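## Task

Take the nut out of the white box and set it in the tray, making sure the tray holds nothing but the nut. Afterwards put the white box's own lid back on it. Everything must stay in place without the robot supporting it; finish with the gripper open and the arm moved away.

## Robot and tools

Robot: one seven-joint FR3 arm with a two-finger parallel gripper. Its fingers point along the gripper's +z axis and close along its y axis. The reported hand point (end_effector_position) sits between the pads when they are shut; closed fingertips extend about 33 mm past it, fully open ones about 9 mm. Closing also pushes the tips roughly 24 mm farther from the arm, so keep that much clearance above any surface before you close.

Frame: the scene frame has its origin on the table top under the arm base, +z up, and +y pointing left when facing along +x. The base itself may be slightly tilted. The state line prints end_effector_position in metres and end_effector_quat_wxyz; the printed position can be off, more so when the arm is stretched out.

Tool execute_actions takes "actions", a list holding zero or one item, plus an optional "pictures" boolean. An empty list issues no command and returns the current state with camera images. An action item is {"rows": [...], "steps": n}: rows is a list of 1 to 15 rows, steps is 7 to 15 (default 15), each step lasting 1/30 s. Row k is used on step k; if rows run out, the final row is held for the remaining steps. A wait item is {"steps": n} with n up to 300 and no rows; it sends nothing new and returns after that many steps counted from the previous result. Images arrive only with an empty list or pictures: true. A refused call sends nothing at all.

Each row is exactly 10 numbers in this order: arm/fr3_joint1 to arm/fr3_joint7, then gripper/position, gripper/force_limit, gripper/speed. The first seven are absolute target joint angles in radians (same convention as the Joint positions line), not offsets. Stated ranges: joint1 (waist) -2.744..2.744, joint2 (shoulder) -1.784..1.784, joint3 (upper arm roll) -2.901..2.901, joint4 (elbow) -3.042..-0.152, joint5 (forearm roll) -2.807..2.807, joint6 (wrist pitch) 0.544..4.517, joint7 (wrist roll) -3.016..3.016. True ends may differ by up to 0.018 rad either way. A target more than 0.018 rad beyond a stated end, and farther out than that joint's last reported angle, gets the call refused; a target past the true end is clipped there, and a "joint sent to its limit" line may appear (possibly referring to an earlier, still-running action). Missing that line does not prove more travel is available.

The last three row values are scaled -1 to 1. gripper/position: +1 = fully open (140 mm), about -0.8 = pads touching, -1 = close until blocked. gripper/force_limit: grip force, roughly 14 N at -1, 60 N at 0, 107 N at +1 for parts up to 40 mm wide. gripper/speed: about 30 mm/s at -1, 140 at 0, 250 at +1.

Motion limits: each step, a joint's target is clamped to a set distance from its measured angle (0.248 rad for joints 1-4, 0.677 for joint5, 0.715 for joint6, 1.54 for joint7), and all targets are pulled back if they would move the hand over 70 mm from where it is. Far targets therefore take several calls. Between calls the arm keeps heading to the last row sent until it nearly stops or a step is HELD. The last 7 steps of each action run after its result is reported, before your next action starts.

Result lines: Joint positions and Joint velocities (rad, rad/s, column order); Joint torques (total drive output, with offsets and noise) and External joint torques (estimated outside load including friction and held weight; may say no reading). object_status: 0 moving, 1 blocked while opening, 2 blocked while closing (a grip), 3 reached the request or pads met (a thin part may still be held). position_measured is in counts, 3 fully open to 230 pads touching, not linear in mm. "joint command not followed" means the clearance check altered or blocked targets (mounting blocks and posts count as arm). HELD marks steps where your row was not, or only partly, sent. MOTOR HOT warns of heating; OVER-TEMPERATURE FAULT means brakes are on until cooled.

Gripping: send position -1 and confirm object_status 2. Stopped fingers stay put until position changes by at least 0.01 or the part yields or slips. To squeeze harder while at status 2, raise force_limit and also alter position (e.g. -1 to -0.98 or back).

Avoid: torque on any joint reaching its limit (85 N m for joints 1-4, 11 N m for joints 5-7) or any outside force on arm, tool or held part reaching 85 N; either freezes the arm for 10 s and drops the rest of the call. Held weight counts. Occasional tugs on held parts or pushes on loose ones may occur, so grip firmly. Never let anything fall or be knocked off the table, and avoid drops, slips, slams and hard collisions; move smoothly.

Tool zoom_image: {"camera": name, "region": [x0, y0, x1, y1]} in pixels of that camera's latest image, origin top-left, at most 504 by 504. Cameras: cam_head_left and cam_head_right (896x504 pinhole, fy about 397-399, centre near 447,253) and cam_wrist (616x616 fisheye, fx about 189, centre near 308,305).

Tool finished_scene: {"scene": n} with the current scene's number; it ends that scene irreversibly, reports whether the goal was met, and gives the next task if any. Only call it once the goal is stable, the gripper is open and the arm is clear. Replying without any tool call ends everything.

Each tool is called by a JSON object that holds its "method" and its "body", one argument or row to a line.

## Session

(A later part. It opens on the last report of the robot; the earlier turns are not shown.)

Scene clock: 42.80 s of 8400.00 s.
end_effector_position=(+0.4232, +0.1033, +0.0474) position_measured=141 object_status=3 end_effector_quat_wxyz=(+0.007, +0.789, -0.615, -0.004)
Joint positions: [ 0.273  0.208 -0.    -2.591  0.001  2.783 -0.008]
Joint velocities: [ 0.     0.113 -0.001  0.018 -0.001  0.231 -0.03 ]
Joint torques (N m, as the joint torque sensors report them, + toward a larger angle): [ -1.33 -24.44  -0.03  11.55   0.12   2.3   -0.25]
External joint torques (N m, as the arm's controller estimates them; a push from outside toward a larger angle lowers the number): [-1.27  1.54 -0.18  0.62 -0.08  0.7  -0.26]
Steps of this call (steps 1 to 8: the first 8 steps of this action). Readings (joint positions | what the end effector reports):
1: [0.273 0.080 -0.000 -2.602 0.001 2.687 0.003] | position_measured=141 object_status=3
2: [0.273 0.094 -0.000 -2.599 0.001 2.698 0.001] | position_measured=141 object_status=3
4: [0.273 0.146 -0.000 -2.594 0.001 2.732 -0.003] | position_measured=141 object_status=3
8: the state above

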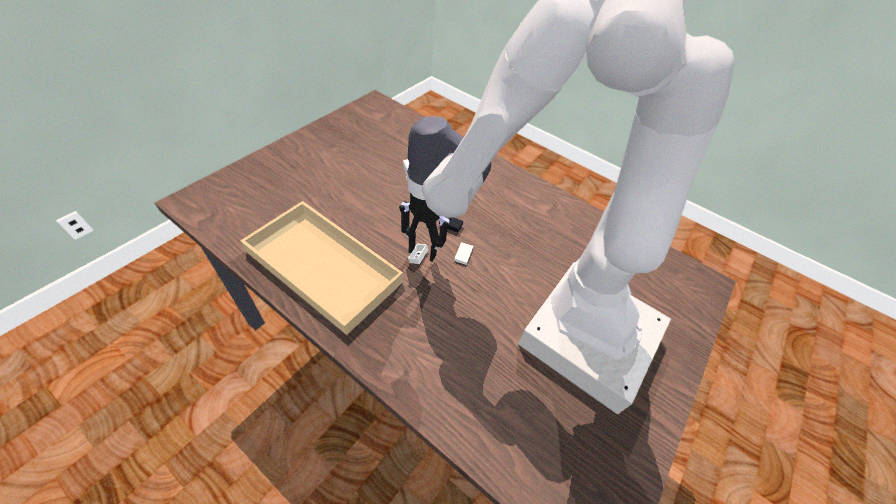

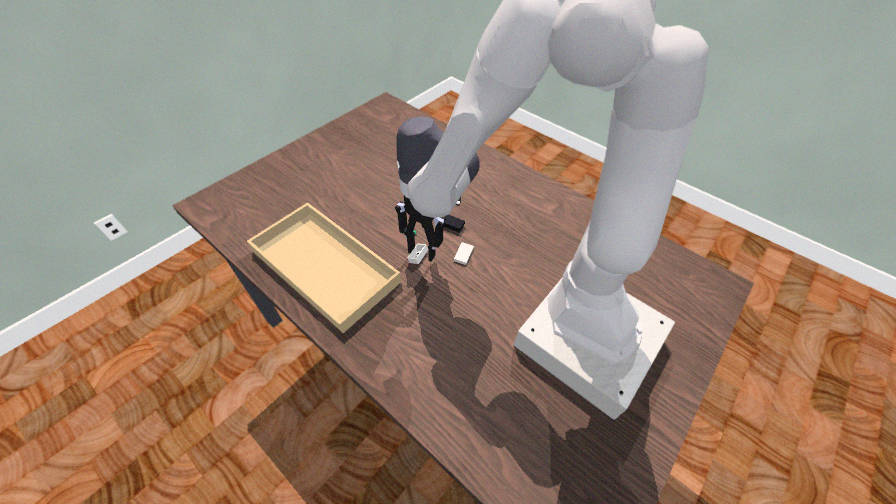

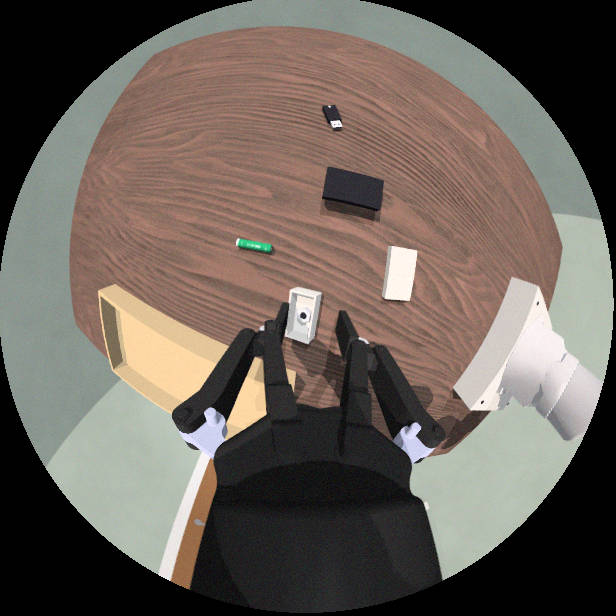

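{"method": "execute_actions", "body": {
  "actions": [
    {"rows":[[0.262,0.24,0,-2.563,0,2.803,-0.08,-0.1,-0.5,0],[0.262,0.24,0,-2.563,0,2.803,-0.08,-0.1,-0.5,0],[0.262,0.24,0,-2.563,0,2.803,-0.08,-0.1,-0.5,0],[0.262,0.24,0,-2.563,0,2.803,-0.08,-0.1,-0.5,0],[0.262,0.24,0,-2.563,0,2.803,-0.08,-0.1,-0.5,0],[0.262,0.24,0,-2.563,0,2.803,-0.08,-0.1,-0.5,0],[0.262,0.235,0,-2.566,0,2.801,-0.08,-1,-0.2,-0.3]],"steps":15}
  ]
}}

{"method": "execute_actions", "body": {
  "actions": [
    {"steps":15}
  ],
  "pictures": true
}}

Scene clock: 43.60 s of 8400.00 s.
end_effector_position=(+0.4366, +0.1032, +0.0437) position_measured=146 object_status=0 end_effector_quat_wxyz=(-0.001, +0.799, -0.601, +0.002)
Joint positions: [ 0.265  0.237  0.    -2.567  0.001  2.807 -0.051]
Joint velocities: [-0.002 -0.002  0.     0.     0.    -0.022 -0.087]
Joint torques (N m, as the joint torque sensors report them, + toward a larger angle): [ -0.5  -30.38  -0.54  13.99   0.18   2.26  -0.32]
External joint torques (N m, as the arm's controller estimates them; a push from outside toward a larger angle lowers the number): [-0.51  0.25 -0.81 -1.07 -0.08 -0.25 -0.32]
Steps of this call (steps 1 to 7: the last 7 steps of your previous action; steps 8 to 16: the robot went on to your last target; steps 17 to 24: the first 8 steps of this action). Readings (joint positions | what the end effector reports):
17: [0.271 0.226 0.000 -2.587 0.001 2.812 -0.020] | position_measured=141 object_status=3
18: [0.270 0.231 0.000 -2.580 0.001 2.811 -0.026] | position_measured=141 object_status=3
20: [0.266 0.235 0.000 -2.571 0.001 2.810 -0.036] | position_measured=141 object_status=3
24: the state above

Scene clock: 44.10 s of 8400.00 s.
end_effector_position=(+0.4359, +0.1030, +0.0438) position_measured=187 object_status=2 end_effector_quat_wxyz=(+0.000, +0.806, -0.592, +0.002)
Joint positions: [ 0.265  0.236  0.    -2.567  0.001  2.804 -0.072]
Joint velocities: [-0.001  0.001 -0.     0.001  0.001 -0.001 -0.016]
Joint torques (N m, as the joint torque sensors report them, + toward a larger angle): [ -1.03 -30.09  -0.12  15.09   0.14   2.25  -0.2 ]
External joint torques (N m, as the arm's controller estimates them; a push from outside toward a larger angle lowers the number): [-0.84  0.6  -0.16 -0.06 -0.13 -0.27 -0.2 ]
Kept back: nothing.
Steps of this call (steps 1 to 7: the last 7 steps of your previous action; steps 8 to 15: the robot went on to your last target). Readings (joint positions | what the end effector reports):
1: [0.265 0.237 0.000 -2.567 0.001 2.806 -0.053] | position_measured=151 object_status=0
2: [0.265 0.237 0.000 -2.567 0.001 2.806 -0.056] | position_measured=157 object_status=0
4: [0.265 0.237 0.000 -2.567 0.001 2.805 -0.060] | position_measured=169 object_status=0
8: [0.265 0.236 0.000 -2.567 0.001 2.804 -0.066] | position_measured=187 object_status=0
15: the state above

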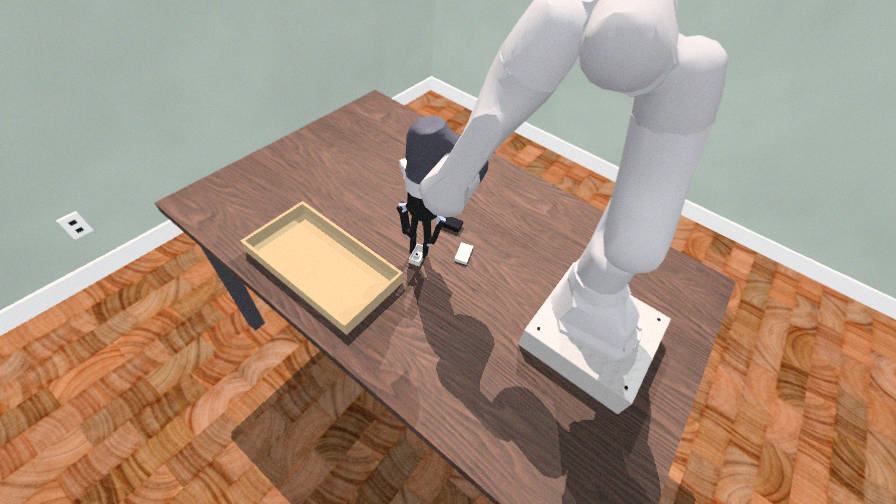

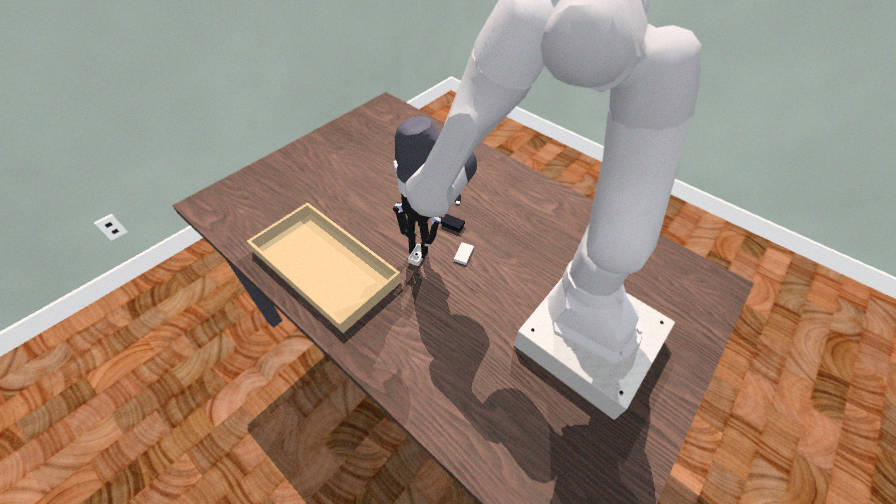

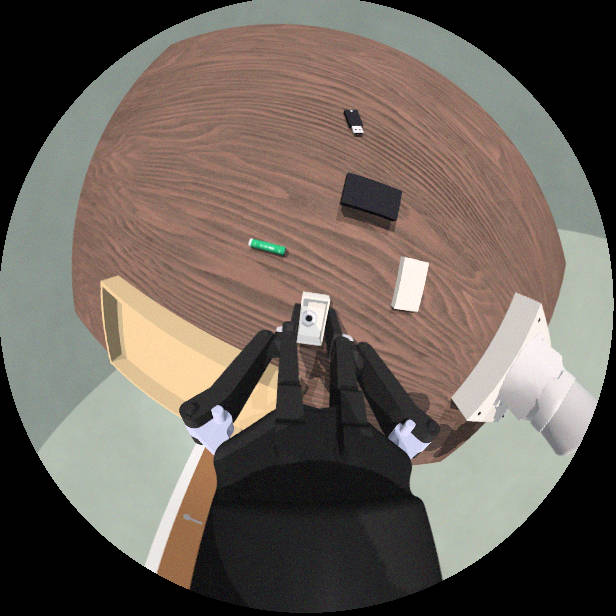

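{"method": "execute_actions", "body": {
  "actions": [
    {"rows":[[0.262,0.2,0,-2.568,0,2.77,-0.08,-1,-0.2,-0.3],[0.262,0.165,0,-2.57,0,2.735,-0.08,-1,-0.2,-0.3],[0.262,0.165,0,-2.57,0,2.735,-0.08,-1,-0.2,-0.3],[0.262,0.165,0,-2.57,0,2.735,-0.08,-1,-0.2,-0.3],[0.262,0.165,0,-2.57,0,2.735,0.6,-1,-0.2,-0.3],[0.262,0.165,0,-2.57,0,2.735,1.538,-1,-0.2,-0.3]],"steps":15}
  ]
}}

{"method": "execute_actions", "body": {
  "actions": [
    {"steps":40}
  ]
}}

{"method": "execute_actions", "body": {
  "actions": [
    {"rows":[[0.262,0.19,0,-2.569,0,2.76,1.538,-1,-0.2,-0.3],[0.262,0.21,0,-2.568,0,2.78,1.538,-1,-0.2,-0.3],[0.262,0.225,0,-2.567,0,2.793,1.538,-1,-0.2,-0.3],[0.262,0.234,0,-2.566,0,2.801,1.538,-1,-0.2,-0.3]],"steps":15}
  ]
}}

{"method": "execute_actions", "body": {
  "actions": [
    {"rows":[[0.262,0.234,0,-2.566,0,2.801,1.538,-1,-0.2,-0.3],[0.262,0.234,0,-2.566,0,2.801,1.538,-1,-0.2,-0.3],[0.262,0.234,0,-2.566,0,2.801,1.538,-1,-0.2,-0.3],[0.262,0.234,0,-2.566,0,2.801,1.538,-0.1,-0.2,0]],"steps":15}
  ],
  "pictures": true
}}

Scene clock: 45.13 s of 8400.00 s.
end_effector_position=(+0.4429, +0.1047, +0.0699) position_measured=187 object_status=2 end_effector_quat_wxyz=(+0.008, -0.646, +0.764, -0.006)
Joint positions: [ 0.265  0.167  0.    -2.569  0.001  2.754  0.398]
Joint velocities: [ 0.    -0.027 -0.    -0.     0.    -0.095  3.761]
Joint torques (N m, as the joint torque sensors report them, + toward a larger angle): [  0.03 -28.79  -0.43  14.7    0.1    2.04   0.84]
External joint torques (N m, as the arm's controller estimates them; a push from outside toward a larger angle lowers the number): [ 0.06 -0.64 -0.55 -0.65 -0.2  -0.36  0.9 ]
Steps of this call (steps 1 to 15: the robot went on to your last target; steps 16 to 23: nothing new was sent; steps 24 to 31: the first 8 steps of this action). Readings (joint positions | what the end effector reports):
24: [0.265 0.231 0.000 -2.568 0.001 2.798 -0.076] | position_measured=187 object_status=2
25: [0.265 0.218 0.000 -2.571 0.001 2.787 -0.076] | position_measured=187 object_status=2
27: [0.265 0.188 0.000 -2.571 0.001 2.771 -0.076] | position_measured=187 object_status=2
31: the state above

Scene clock: 46.47 s of 8400.00 s.
end_effector_position=(+0.4379, +0.1035, +0.0686) position_measured=187 object_status=2 end_effector_quat_wxyz=(+0.002, -0.140, +0.990, -0.001)
Joint positions: [ 0.265  0.166  0.    -2.569  0.001  2.737  1.521]
Joint velocities: [-0.001  0.002  0.     0.    -0.001  0.001  0.047]
Joint torques (N m, as the joint torque sensors report them, + toward a larger angle): [ -0.75 -29.73  -0.46  14.33   0.12   2.13   0.17]
External joint torques (N m, as the arm's controller estimates them; a push from outside toward a larger angle lowers the number): [-0.68 -0.28 -0.56 -1.83 -0.21 -0.28  0.17]
Kept back: nothing.
Steps of this call (steps 1 to 7: the last 7 steps of your previous action; steps 8 to 40: the robot went on to your last target). Readings (joint positions | what the end effector reports):
1: [0.265 0.166 0.000 -2.569 0.001 2.751 0.516] | position_measured=187 object_status=2
2: [0.265 0.166 0.000 -2.569 0.001 2.749 0.622] | position_measured=187 object_status=2
4: [0.265 0.166 0.000 -2.569 0.001 2.745 0.801] | position_measured=187 object_status=2
8: [0.265 0.166 0.000 -2.569 0.001 2.741 1.062] | position_measured=187 object_status=2
40: the state above

Scene clock: 46.73 s of 8400.00 s.
end_effector_position=(+0.4303, +0.1016, +0.0439) position_measured=187 object_status=2 end_effector_quat_wxyz=(-0.008, -0.136, +0.991, -0.002)
Joint positions: [ 0.265  0.231  0.    -2.567  0.001  2.781  1.529]
Joint velocities: [-0.     0.049 -0.001  0.    -0.     0.087  0.021]
Joint torques (N m, as the joint torque sensors report them, + toward a larger angle): [  0.03 -31.57  -0.85  14.68   0.15   3.38   0.14]
External joint torques (N m, as the arm's controller estimates them; a push from outside toward a larger angle lowers the number): [ 0.06  1.49 -1.05 -2.08 -0.12  0.54  0.15]
Steps of this call (steps 1 to 8: the first 8 steps of this action). Readings (joint positions | what the end effector reports):
1: [0.265 0.169 0.000 -2.568 0.001 2.741 1.522] | position_measured=187 object_status=2
2: [0.265 0.177 0.000 -2.567 0.001 2.747 1.523] | position_measured=187 object_status=2
4: [0.265 0.203 0.000 -2.567 0.001 2.763 1.526] | position_measured=187 object_status=2
8: the state above

Scene clock: 47.23 s of 8400.00 s.
end_effector_position=(+0.4350, +0.1027, +0.0447) position_measured=159 object_status=0 end_effector_quat_wxyz=(-0.000, -0.134, +0.991, -0.001)
Joint positions: [ 0.264  0.233  0.    -2.567  0.001  2.798  1.534]
Joint velocities: [-0.001  0.002  0.    -0.    -0.001  0.006  0.003]
Joint torques (N m, as the joint torque sensors report them, + toward a larger angle): [ -0.26 -29.36  -0.74  14.84   0.16   2.91   0.09]
External joint torques (N m, as the arm's controller estimates them; a push from outside toward a larger angle lowers the number): [-0.15  1.1  -0.86 -0.17 -0.12  0.51  0.09]
Steps of this call (steps 1 to 7: the last 7 steps of your previous action; steps 8 to 15: the first 8 steps of this action). Readings (joint positions | what the end effector reports):
8: [0.264 0.232 0.000 -2.567 0.001 2.795 1.532] | position_measured=187 object_status=2
9: [0.264 0.232 0.000 -2.567 0.001 2.795 1.533] | position_measured=187 object_status=2
11: [0.264 0.232 0.000 -2.567 0.001 2.796 1.533] | position_measured=187 object_status=0
15: the state above

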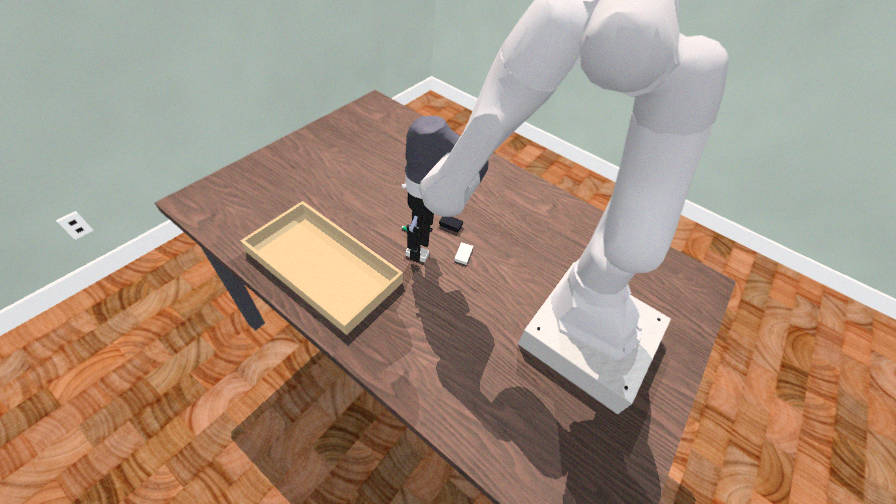

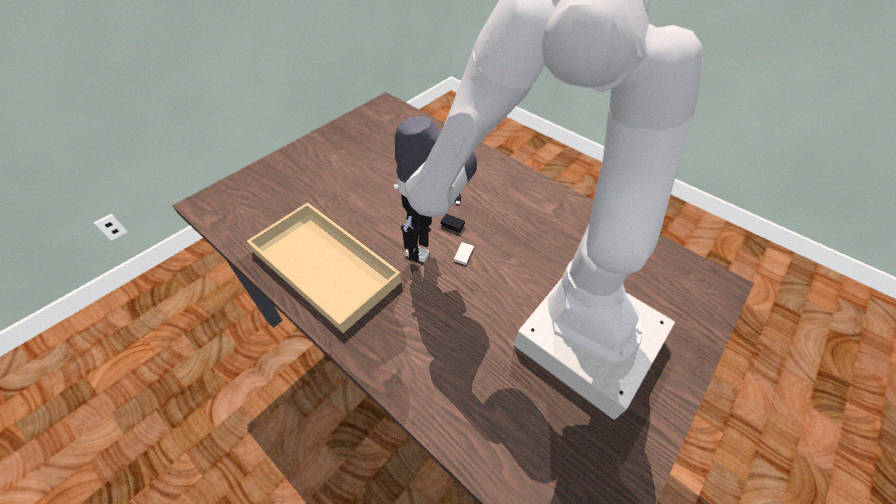

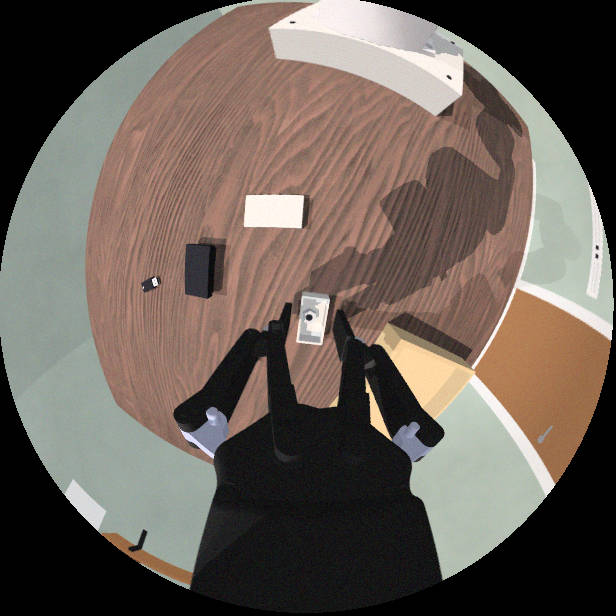

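{"method": "execute_actions", "body": {
  "actions": [
    {"rows":[[0.262,0.15,0,-2.569,0,2.72,1.538,-0.1,-0.2,0],[0.262,0.075,0,-2.57,0,2.65,1.538,-0.1,-0.2,0],[0.262,0.075,0,-2.57,0,2.65,1.538,-0.1,-0.2,0],[0.262,0.075,0,-2.57,0,2.65,1.538,-0.1,-0.2,0],[0.262,0.2,0,-2.38,0,2.44,1.538,-0.1,-0.2,0],[0.262,0.3,0,-2.23,0,2.28,1.538,-0.1,-0.2,0],[0.262,0.38,0,-2.11,0,2.15,1.538,-0.1,-0.2,0],[0.262,0.45,0,-2.0,0,2.03,1.538,-0.1,-0.2,0],[0.262,0.52,0,-1.9,0,1.92,1.538,-0.1,-0.2,0],[0.262,0.58,0,-1.81,0,1.81,1.538,-0.1,-0.2,0],[0.262,0.64,0,-1.72,0,1.71,1.538,-0.1,-0.2,0],[0.262,0.686,0,-1.646,0,1.632,1.538,-0.1,-0.2,0]],"steps":15}
  ]
}}

{"method": "execute_actions", "body": {
  "actions": [
    {"steps":45}
  ],
  "pictures": true
}}

Scene clock: 48.47 s of 8400.00 s.
end_effector_position=(+0.4823, +0.1141, +0.0873) position_measured=141 object_status=3 end_effector_quat_wxyz=(-0.042, -0.133, +0.990, -0.006)
Joint positions: [ 0.264  0.26   0.001 -2.32   0.     2.493  1.535]
Joint velocities: [-0.     1.304  0.     1.475 -0.    -1.579  0.   ]
Joint torques (N m, as the joint torque sensors report them, + toward a larger angle): [ -0.36 -34.46  -0.54   6.14   0.51  -0.38   0.02]
External joint torques (N m, as the arm's controller estimates them; a push from outside toward a larger angle lowers the number): [-0.8   1.2  -1.21  1.14  0.39 -0.59  0.01]
Steps of this call (steps 1 to 7: the last 7 steps of your previous action; steps 8 to 15: the robot went on to your last target; steps 16 to 29: nothing new was sent; steps 30 to 37: the first 8 steps of this action). Readings (joint positions | what the end effector reports):
30: [0.264 0.222 0.000 -2.570 0.001 2.786 1.535] | position_measured=141 object_status=3
31: [0.264 0.192 0.000 -2.576 0.001 2.762 1.535] | position_measured=141 object_status=3
33: [0.264 0.123 0.000 -2.573 0.001 2.726 1.535] | position_measured=141 object_status=3
37: the state above

Scene clock: 49.97 s of 8400.00 s.
end_effector_position=(+0.4488, +0.1062, +0.0955) position_measured=141 object_status=3 end_effector_quat_wxyz=(-0.340, -0.125, +0.932, -0.035)
Joint positions: [ 0.264  0.685  0.001 -1.648  0.     1.635  1.535]
Joint velocities: [ 0.001 -0.    -0.     0.    -0.    -0.001  0.001]
Joint torques (N m, as the joint torque sensors report them, + toward a larger angle): [ -0.49 -45.68   0.22  19.72   0.69  -0.13   0.11]
External joint torques (N m, as the arm's controller estimates them; a push from outside toward a larger angle lowers the number): [-0.46  1.83 -0.38  0.01  0.09 -0.43  0.09]
Kept back: nothing.
Steps of this call (steps 1 to 7: the last 7 steps of your previous action; steps 8 to 45: the robot went on to your last target). Readings (joint positions | what the end effector reports):
1: [0.264 0.301 0.001 -2.275 0.000 2.440 1.535] | position_measured=141 object_status=3
2: [0.264 0.339 0.001 -2.237 0.000 2.389 1.535] | position_measured=141 object_status=3
4: [0.264 0.406 0.001 -2.171 0.000 2.287 1.535] | position_measured=141 object_status=3
8: [0.264 0.570 0.001 -1.981 0.000 2.036 1.535] | position_measured=141 object_status=3
45: the state above
The arm was judged still, so your last target was given up. Only a new action makes it travel on or press farther. Fingers that are still opening or closing keep moving.

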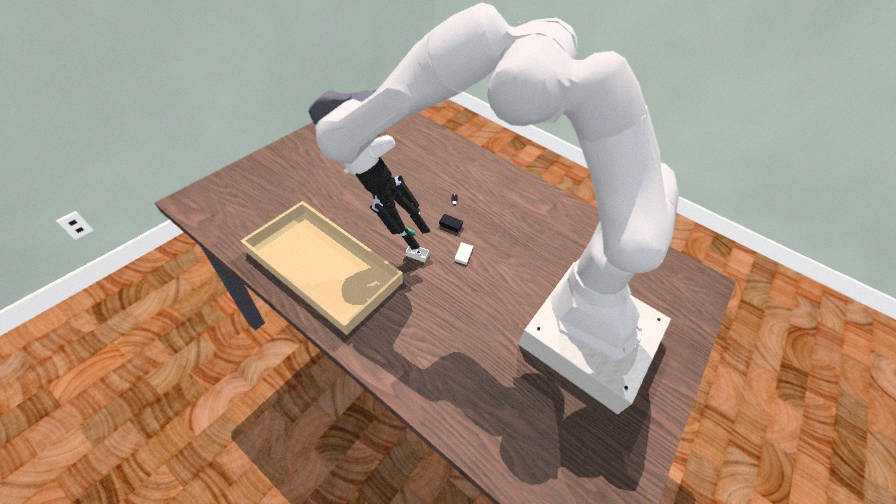

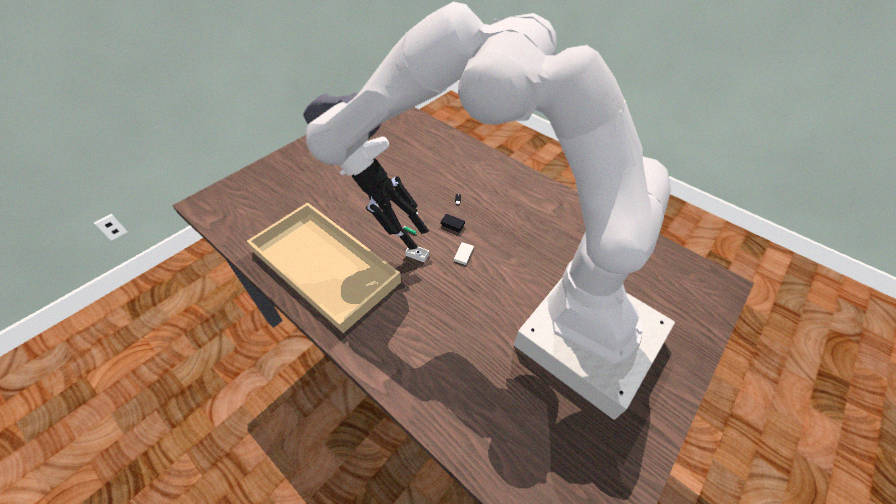

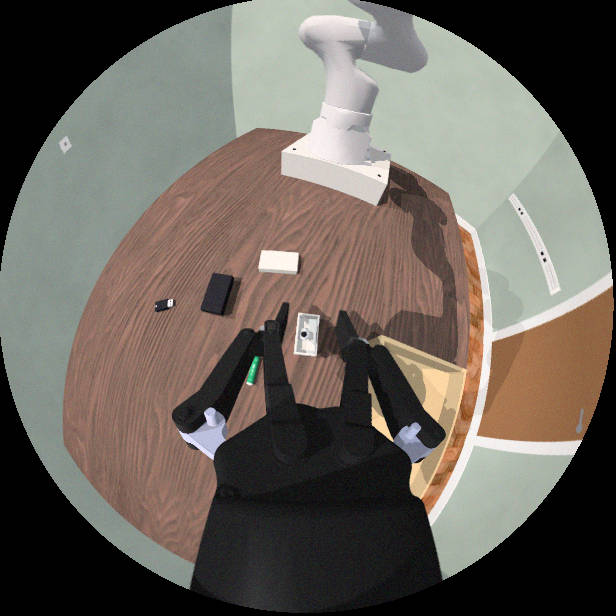

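{"method": "execute_actions", "body": {
  "actions": [
    {"rows":[[0.255,0.71,0,-1.64,0,1.65,1.538,-0.1,-0.2,0],[0.255,0.74,0,-1.634,0,1.674,1.538,-0.1,-0.2,0],[0.255,0.765,0,-1.629,0,1.695,1.538,-0.1,-0.2,0],[0.255,0.785,0,-1.626,0,1.711,1.538,-0.1,-0.2,0],[0.255,0.795,0,-1.624,0,1.72,1.538,-0.1,-0.2,0]],"steps":15}
  ]
}}

{"method": "execute_actions", "body": {
  "actions": [
    {"steps":15}
  ],
  "pictures": true
}}

{"method": "zoom_image", "body": {
  "camera": "cam_head_left",
  "region": [370, 200, 460, 280]
}}

Scene clock: 50.67 s of 8400.00 s.
end_effector_position=(+0.4414, +0.1009, +0.0432) position_measured=141 object_status=3 end_effector_quat_wxyz=(-0.353, -0.121, +0.927, -0.035)
Joint positions: [ 0.257  0.79   0.    -1.628  0.     1.692  1.535]
Joint velocities: [-0.004  0.242 -0.    -0.019 -0.001  0.14  -0.   ]
Joint torques (N m, as the joint torque sensors report them, + toward a larger angle): [ -1.9  -57.19  -0.51  21.49   0.66   0.97   0.18]
External joint torques (N m, as the arm's controller estimates them; a push from outside toward a larger angle lowers the number): [-2.2   1.97 -1.53 -2.3   0.02  0.4   0.16]
Steps of this call (steps 1 to 13: nothing new was sent; steps 14 to 21: the first 8 steps of this action). Readings (joint positions | what the end effector reports):
14: [0.264 0.688 0.001 -1.645 0.000 1.636 1.535] | position_measured=141 object_status=3
15: [0.262 0.696 0.001 -1.640 0.000 1.642 1.535] | position_measured=141 object_status=3
17: [0.260 0.728 0.001 -1.629 0.000 1.661 1.535] | position_measured=141 object_status=3
21: the state above

Scene clock: 51.17 s of 8400.00 s.
end_effector_position=(+0.4475, +0.1023, +0.0371) position_measured=141 object_status=3 end_effector_quat_wxyz=(-0.344, -0.121, +0.931, -0.034)
Joint positions: [ 0.257  0.796  0.    -1.626  0.     1.716  1.535]
Joint velocities: [-0.     0.    -0.    -0.    -0.001  0.008 -0.001]
Joint torques (N m, as the joint torque sensors report them, + toward a larger angle): [ -1.05 -48.22  -0.21  17.91   0.6    0.73   0.12]
External joint torques (N m, as the arm's controller estimates them; a push from outside toward a larger angle lowers the number): [-0.93  0.28 -0.81 -0.62  0.07  0.48  0.11]
Kept back: nothing.
Steps of this call (steps 1 to 7: the last 7 steps of your previous action; steps 8 to 15: the robot went on to your last target). Readings (joint positions | what the end effector reports):
1: [0.257 0.796 0.000 -1.629 0.000 1.696 1.535] | position_measured=141 object_status=3
2: [0.257 0.799 0.000 -1.629 0.000 1.699 1.535] | position_measured=141 object_status=3
4: [0.257 0.799 0.000 -1.628 0.000 1.705 1.535] | position_measured=141 object_status=3
8: [0.257 0.797 0.000 -1.626 0.000 1.712 1.535] | position_measured=141 object_status=3
15: the state above

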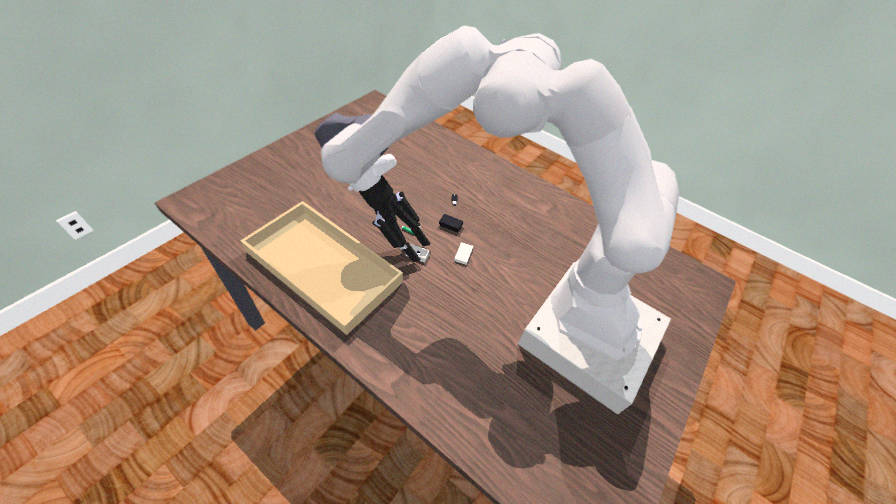

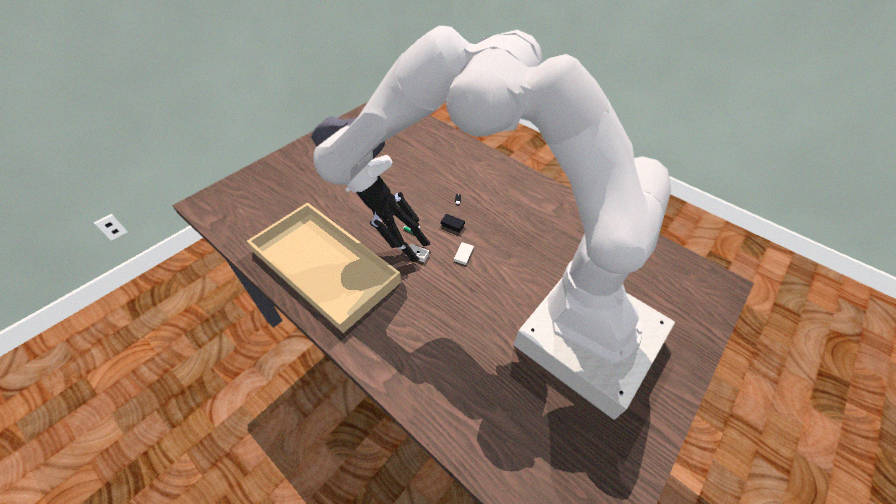

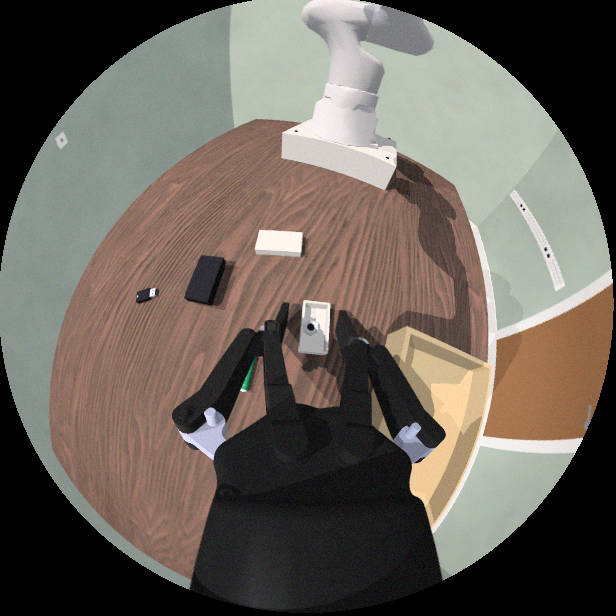

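Region (370, 200, 460, 280) of cam_head_left's 896x504 image, scaled by 5.600, with more detail than that image has.

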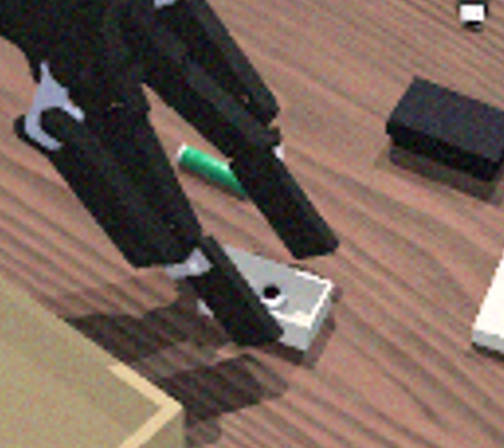

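{"method": "execute_actions", "body": {
  "actions": [
    {"rows":[[0.255,0.795,0,-1.624,0,1.72,1.538,-1,-0.2,-0.3]],"steps":15}
  ]
}}

{"method": "execute_actions", "body": {
  "actions": [
    {"rows":[[0.255,0.795,0,-1.624,0,1.72,1.538,-1,-0.2,-0.3],[0.255,0.795,0,-1.624,0,1.72,1.538,-1,-0.2,-0.3],[0.255,0.76,0,-1.64,0,1.72,1.538,-1,-0.2,-0.3],[0.255,0.72,0,-1.67,0,1.72,1.538,-1,-0.2,-0.3],[0.255,0.68,0,-1.7,0,1.72,1.538,-1,-0.2,-0.3],[0.255,0.64,0,-1.73,0,1.73,1.538,-1,-0.2,-0.3],[0.27,0.6,0,-1.76,0,1.73,1.538,-1,-0.2,-0.3],[0.3,0.55,0,-1.8,0,1.74,1.538,-1,-0.2,-0.3],[0.33,0.5,0,-1.83,0,1.74,1.538,-1,-0.2,-0.3],[0.37,0.45,0,-1.87,0,1.75,1.538,-1,-0.2,-0.3],[0.41,0.42,0,-1.89,0,1.75,1.538,-1,-0.2,-0.3],[0.45,0.4,0,-1.9,0,1.75,1.538,-1,-0.2,-0.3]],"steps":15}
  ]
}}

{"method": "execute_actions", "body": {
  "actions": [
    {"steps":15}
  ],
  "pictures": true
}}

Scene clock: 53.63 s of 8400.00 s.
end_effector_position=(+0.4481, +0.1024, +0.0371) position_measured=180 object_status=0 end_effector_quat_wxyz=(-0.343, -0.121, +0.931, -0.034)
Joint positions: [ 0.257  0.796  0.    -1.626  0.     1.718  1.535]
Joint velocities: [ 0.    -0.018 -0.     0.001  0.001 -0.     0.001]
Joint torques (N m, as the joint torque sensors report them, + toward a larger angle): [ -0.38 -48.36  -0.3   18.3    0.52   0.62   0.13]
External joint torques (N m, as the arm's controller estimates them; a push from outside toward a larger angle lowers the number): [-0.25  1.22 -0.92 -1.16 -0.04  0.34  0.12]
Steps of this call (steps 1 to 15: the robot went on to your last target; steps 16 to 66: nothing new was sent; steps 67 to 74: the first 8 steps of this action). Readings (joint positions | what the end effector reports):
67: [0.257 0.796 0.000 -1.626 0.000 1.718 1.535] | position_measured=141 object_status=0
68: [0.257 0.796 0.000 -1.626 0.000 1.718 1.535] | position_measured=146 object_status=0
70: [0.257 0.796 0.000 -1.626 0.000 1.718 1.535] | position_measured=157 object_status=0
74: the state above

Scene clock: 54.13 s of 8400.00 s.
end_effector_position=(+0.4415, +0.1019, +0.0812) position_measured=187 object_status=2 end_effector_quat_wxyz=(-0.324, -0.124, +0.937, -0.034)
Joint positions: [ 0.264  0.652 -0.003 -1.736  0.     1.724  1.535]
Joint velocities: [ 0.218 -1.242 -0.079 -0.84  -0.     0.036  0.   ]
Joint torques (N m, as the joint torque sensors report them, + toward a larger angle): [ 10.71 -46.62   6.15  21.73   0.73   1.96   0.07]
External joint torques (N m, as the arm's controller estimates them; a push from outside toward a larger angle lowers the number): [ 2.01 -0.45 -1.58 -1.7  -0.14  0.44  0.03]
Steps of this call (steps 1 to 7: the last 7 steps of your previous action; steps 8 to 15: the first 8 steps of this action). Readings (joint positions | what the end effector reports):
8: [0.257 0.796 0.000 -1.626 0.000 1.718 1.535] | position_measured=187 object_status=2
9: [0.257 0.796 0.000 -1.626 0.000 1.718 1.535] | position_measured=187 object_status=2
11: [0.257 0.778 0.000 -1.643 0.000 1.719 1.535] | position_measured=187 object_status=2
15: the state above

Scene clock: 54.63 s of 8400.00 s.
end_effector_position=(+0.4093, +0.1850, +0.1570) position_measured=187 object_status=2 end_effector_quat_wxyz=(-0.266, -0.219, +0.937, -0.053)
Joint positions: [ 0.453  0.399  0.003 -1.898  0.     1.746  1.535]
Joint velocities: [-0.037  0.006 -0.041 -0.017 -0.     0.005 -0.   ]
Joint torques (N m, as the joint torque sensors report them, + toward a larger angle): [ -0.02 -40.44   0.2   19.02   0.73   1.38   0.03]
External joint torques (N m, as the arm's controller estimates them; a push from outside toward a larger angle lowers the number): [-1.05  1.16 -1.11 -1.86  0.06  0.55  0.02]
Kept back: nothing.
Steps of this call (steps 1 to 7: the last 7 steps of your previous action; steps 8 to 15: the robot went on to your last target). Readings (joint positions | what the end effector reports):
1: [0.275 0.609 -0.007 -1.766 0.000 1.727 1.535] | position_measured=187 object_status=2
2: [0.294 0.562 -0.011 -1.797 -0.000 1.730 1.535] | position_measured=187 object_status=2
4: [0.351 0.476 -0.013 -1.846 -0.000 1.736 1.535] | position_measured=187 object_status=2
8: [0.445 0.401 0.009 -1.880 0.000 1.744 1.535] | position_measured=187 object_status=2
15: the state above

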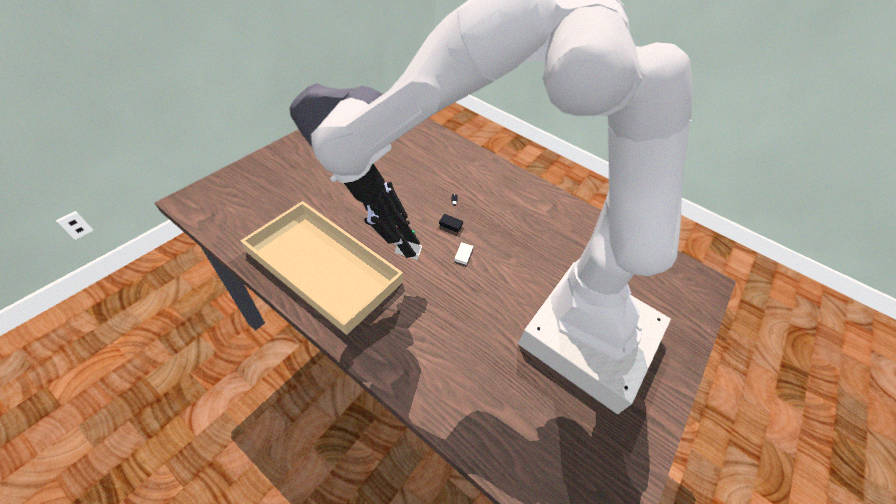

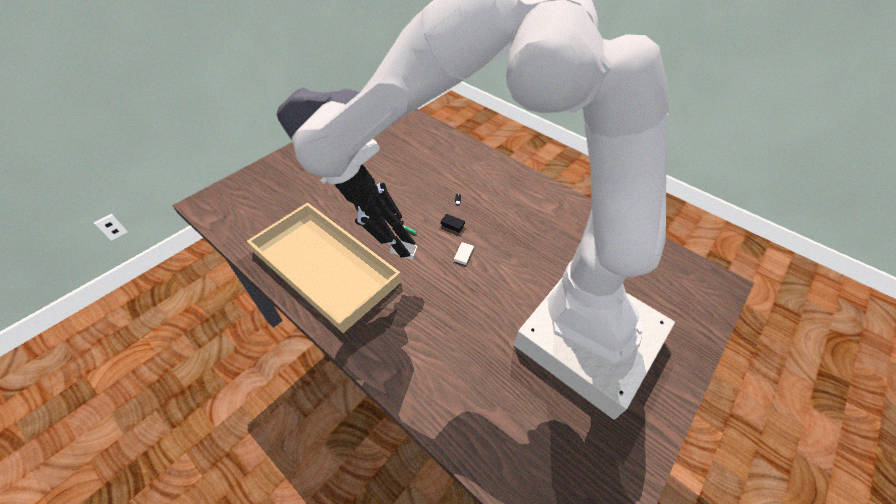

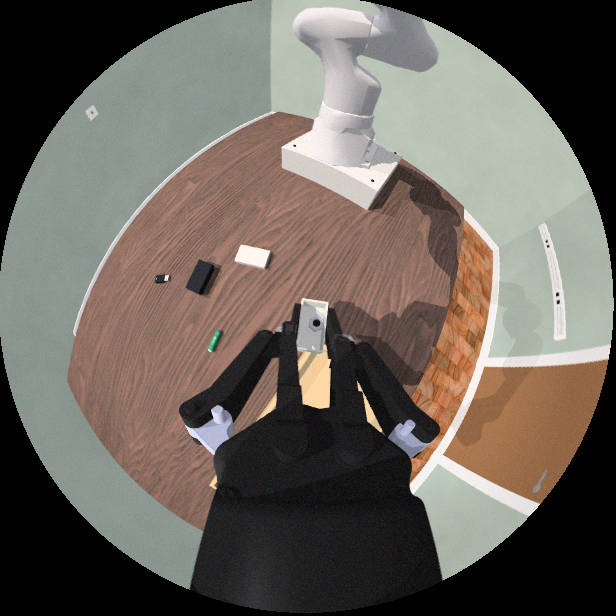

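{"method": "execute_actions", "body": {
  "actions": [
    {"rows":[[0.45,0.4,0,-1.92,0,1.81,1.538,-1,-0.2,-0.3],[0.45,0.395,0,-1.93,0,1.87,1.538,-1,-0.2,-0.3],[0.45,0.39,0,-1.95,0,1.93,1.538,-1,-0.2,-0.3],[0.45,0.39,0,-1.96,0,1.99,1.538,-1,-0.2,-0.3],[0.45,0.39,0,-1.98,0,2.05,1.538,-1,-0.2,-0.3],[0.45,0.385,0,-1.99,0,2.11,1.538,-1,-0.2,-0.3],[0.45,0.385,0,-2.01,0,2.17,1.538,-1,-0.2,-0.3],[0.45,0.38,0,-2.02,0,2.23,1.538,-1,-0.2,-0.3],[0.45,0.38,0,-2.04,0,2.29,1.538,-1,-0.2,-0.3],[0.45,0.38,0,-2.05,0,2.35,1.538,-1,-0.2,-0.3],[0.45,0.375,0,-2.07,0,2.41,1.538,-1,-0.2,-0.3],[0.45,0.375,0,-2.08,0,2.47,1.538,-1,-0.2,-0.3],[0.45,0.375,0,-2.1,0,2.53,1.538,-1,-0.2,-0.3],[0.45,0.37,0,-2.11,0,2.59,1.538,-1,-0.2,-0.3],[0.45,0.37,0,-2.13,0,2.65,1.538,-1,-0.2,-0.3]],"steps":15}
  ]
}}

{"method": "execute_actions", "body": {
  "actions": [
    {"rows":[[0.45,0.37,0,-2.14,0,2.71,1.538,-1,-0.2,-0.3],[0.45,0.365,0,-2.16,0,2.77,1.538,-1,-0.2,-0.3],[0.45,0.365,0,-2.17,0,2.83,1.538,-1,-0.2,-0.3],[0.45,0.36,0,-2.19,0,2.89,1.538,-1,-0.2,-0.3],[0.45,0.36,0,-2.2,0,2.95,1.538,-1,-0.2,-0.3],[0.45,0.36,0,-2.22,0,3.01,1.538,-1,-0.2,-0.3],[0.45,0.355,0,-2.23,0,3.07,1.538,-1,-0.2,-0.3],[0.45,0.355,0,-2.25,0,3.13,1.538,-1,-0.2,-0.3],[0.45,0.35,0,-2.26,0,3.19,1.538,-1,-0.2,-0.3],[0.45,0.35,0,-2.28,0,3.25,1.538,-1,-0.2,-0.3],[0.45,0.35,0,-2.29,0,3.31,1.538,-1,-0.2,-0.3],[0.45,0.35,0,-2.3,0,3.39,1.538,-1,-0.2,-0.3]],"steps":15}
  ]
}}

{"method": "execute_actions", "body": {
  "actions": [
    {"steps":15}
  ],
  "pictures": true
}}

Scene clock: 55.63 s of 8400.00 s.
end_effector_position=(+0.4438, +0.1980, +0.1215) position_measured=187 object_status=2 end_effector_quat_wxyz=(-0.183, -0.221, +0.957, -0.037)
Joint positions: [ 0.451  0.388  0.001 -1.989  0.     2.     1.535]
Joint velocities: [ 0.    -0.041 -0.    -0.406  0.     1.368 -0.001]
Joint torques (N m, as the joint torque sensors report them, + toward a larger angle): [ -0.42 -43.61  -0.38  19.49   0.67   2.27   0.14]
External joint torques (N m, as the arm's controller estimates them; a push from outside toward a larger angle lowers the number): [-0.2  -1.12 -0.57 -3.16  0.09  0.86  0.13]
Steps of this call (steps 1 to 15: the robot went on to your last target; steps 16 to 22: nothing new was sent; steps 23 to 30: the first 8 steps of this action). Readings (joint positions | what the end effector reports):
23: [0.451 0.399 0.001 -1.902 0.000 1.756 1.535] | position_measured=187 object_status=2
24: [0.451 0.397 0.001 -1.910 0.000 1.774 1.535] | position_measured=187 object_status=2
26: [0.451 0.394 0.001 -1.932 0.000 1.831 1.535] | position_measured=187 object_status=2
30: the state above

Scene clock: 56.13 s of 8400.00 s.
end_effector_position=(+0.5643, +0.2516, +0.1041) position_measured=187 object_status=2 end_effector_quat_wxyz=(+0.096, -0.225, +0.970, +0.017)
Joint positions: [ 0.451  0.364  0.001 -2.195  0.     2.754  1.535]
Joint velocities: [-0.    -0.057  0.    -0.42  -0.     1.516  0.001]
Joint torques (N m, as the joint torque sensors report them, + toward a larger angle): [  0.82 -39.09   0.07  17.03   0.56   3.49   0.01]
External joint torques (N m, as the arm's controller estimates them; a push from outside toward a larger angle lowers the number): [ 0.94 -0.76 -0.18 -3.08  0.12  0.91  0.02]
Steps of this call (steps 1 to 7: the last 7 steps of your previous action; steps 8 to 15: the first 8 steps of this action). Readings (joint positions | what the end effector reports):
8: [0.451 0.376 0.001 -2.099 0.000 2.397 1.535] | position_measured=187 object_status=2
9: [0.451 0.374 0.001 -2.113 0.000 2.448 1.535] | position_measured=187 object_status=2
11: [0.451 0.371 0.001 -2.141 0.000 2.549 1.535] | position_measured=187 object_status=2
15: the state above

Scene clock: 56.63 s of 8400.00 s.
end_effector_position=(+0.6474, +0.2889, +0.1850) position_measured=187 object_status=2 end_effector_quat_wxyz=(+0.326, -0.213, +0.919, +0.062)
Joint positions: [ 0.451  0.351  0.001 -2.297  0.     3.325  1.535]
Joint velocities: [ 0.001 -0.007  0.    -0.009  0.001  0.384 -0.001]
Joint torques (N m, as the joint torque sensors report them, + toward a larger angle): [  0.49 -36.77  -0.68  14.72   0.41   3.77   0.09]
External joint torques (N m, as the arm's controller estimates them; a push from outside toward a larger angle lowers the number): [ 0.5   0.31 -1.01 -3.47  0.03  0.55  0.11]
Kept back: nothing.
Steps of this call (steps 1 to 7: the last 7 steps of your previous action; steps 8 to 15: the robot went on to your last target). Readings (joint positions | what the end effector reports):
1: [0.451 0.362 0.001 -2.209 0.000 2.805 1.535] | position_measured=187 object_status=2
2: [0.451 0.360 0.001 -2.223 0.000 2.857 1.535] | position_measured=187 object_status=2
4: [0.451 0.357 0.001 -2.248 0.000 2.958 1.535] | position_measured=187 object_status=2
8: [0.451 0.355 0.001 -2.282 0.000 3.138 1.535] | position_measured=187 object_status=2
15: the state above

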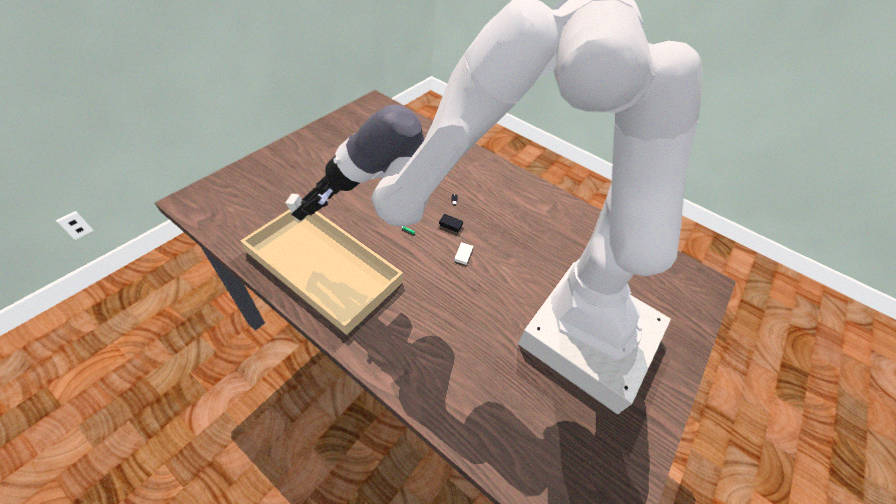

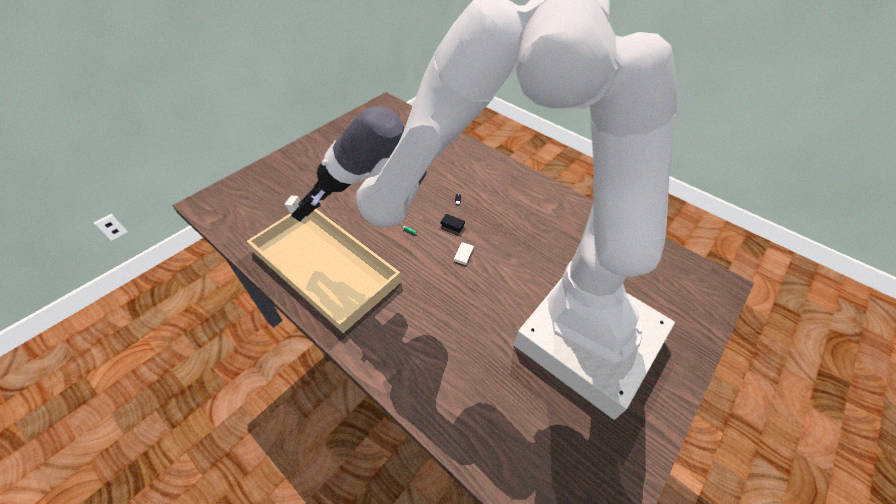

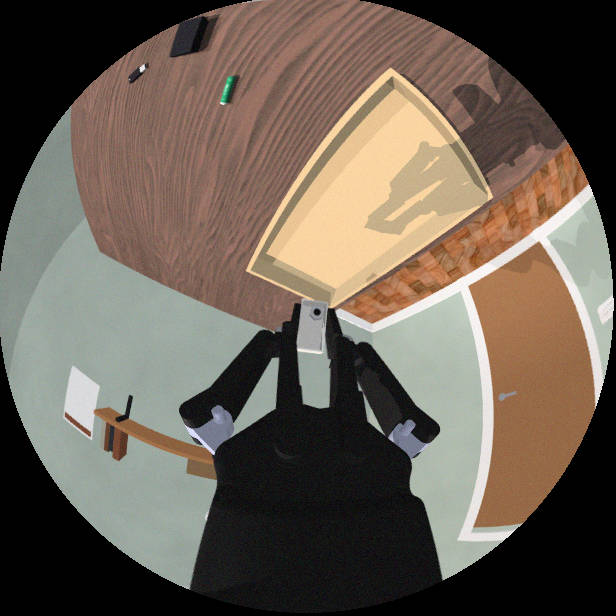

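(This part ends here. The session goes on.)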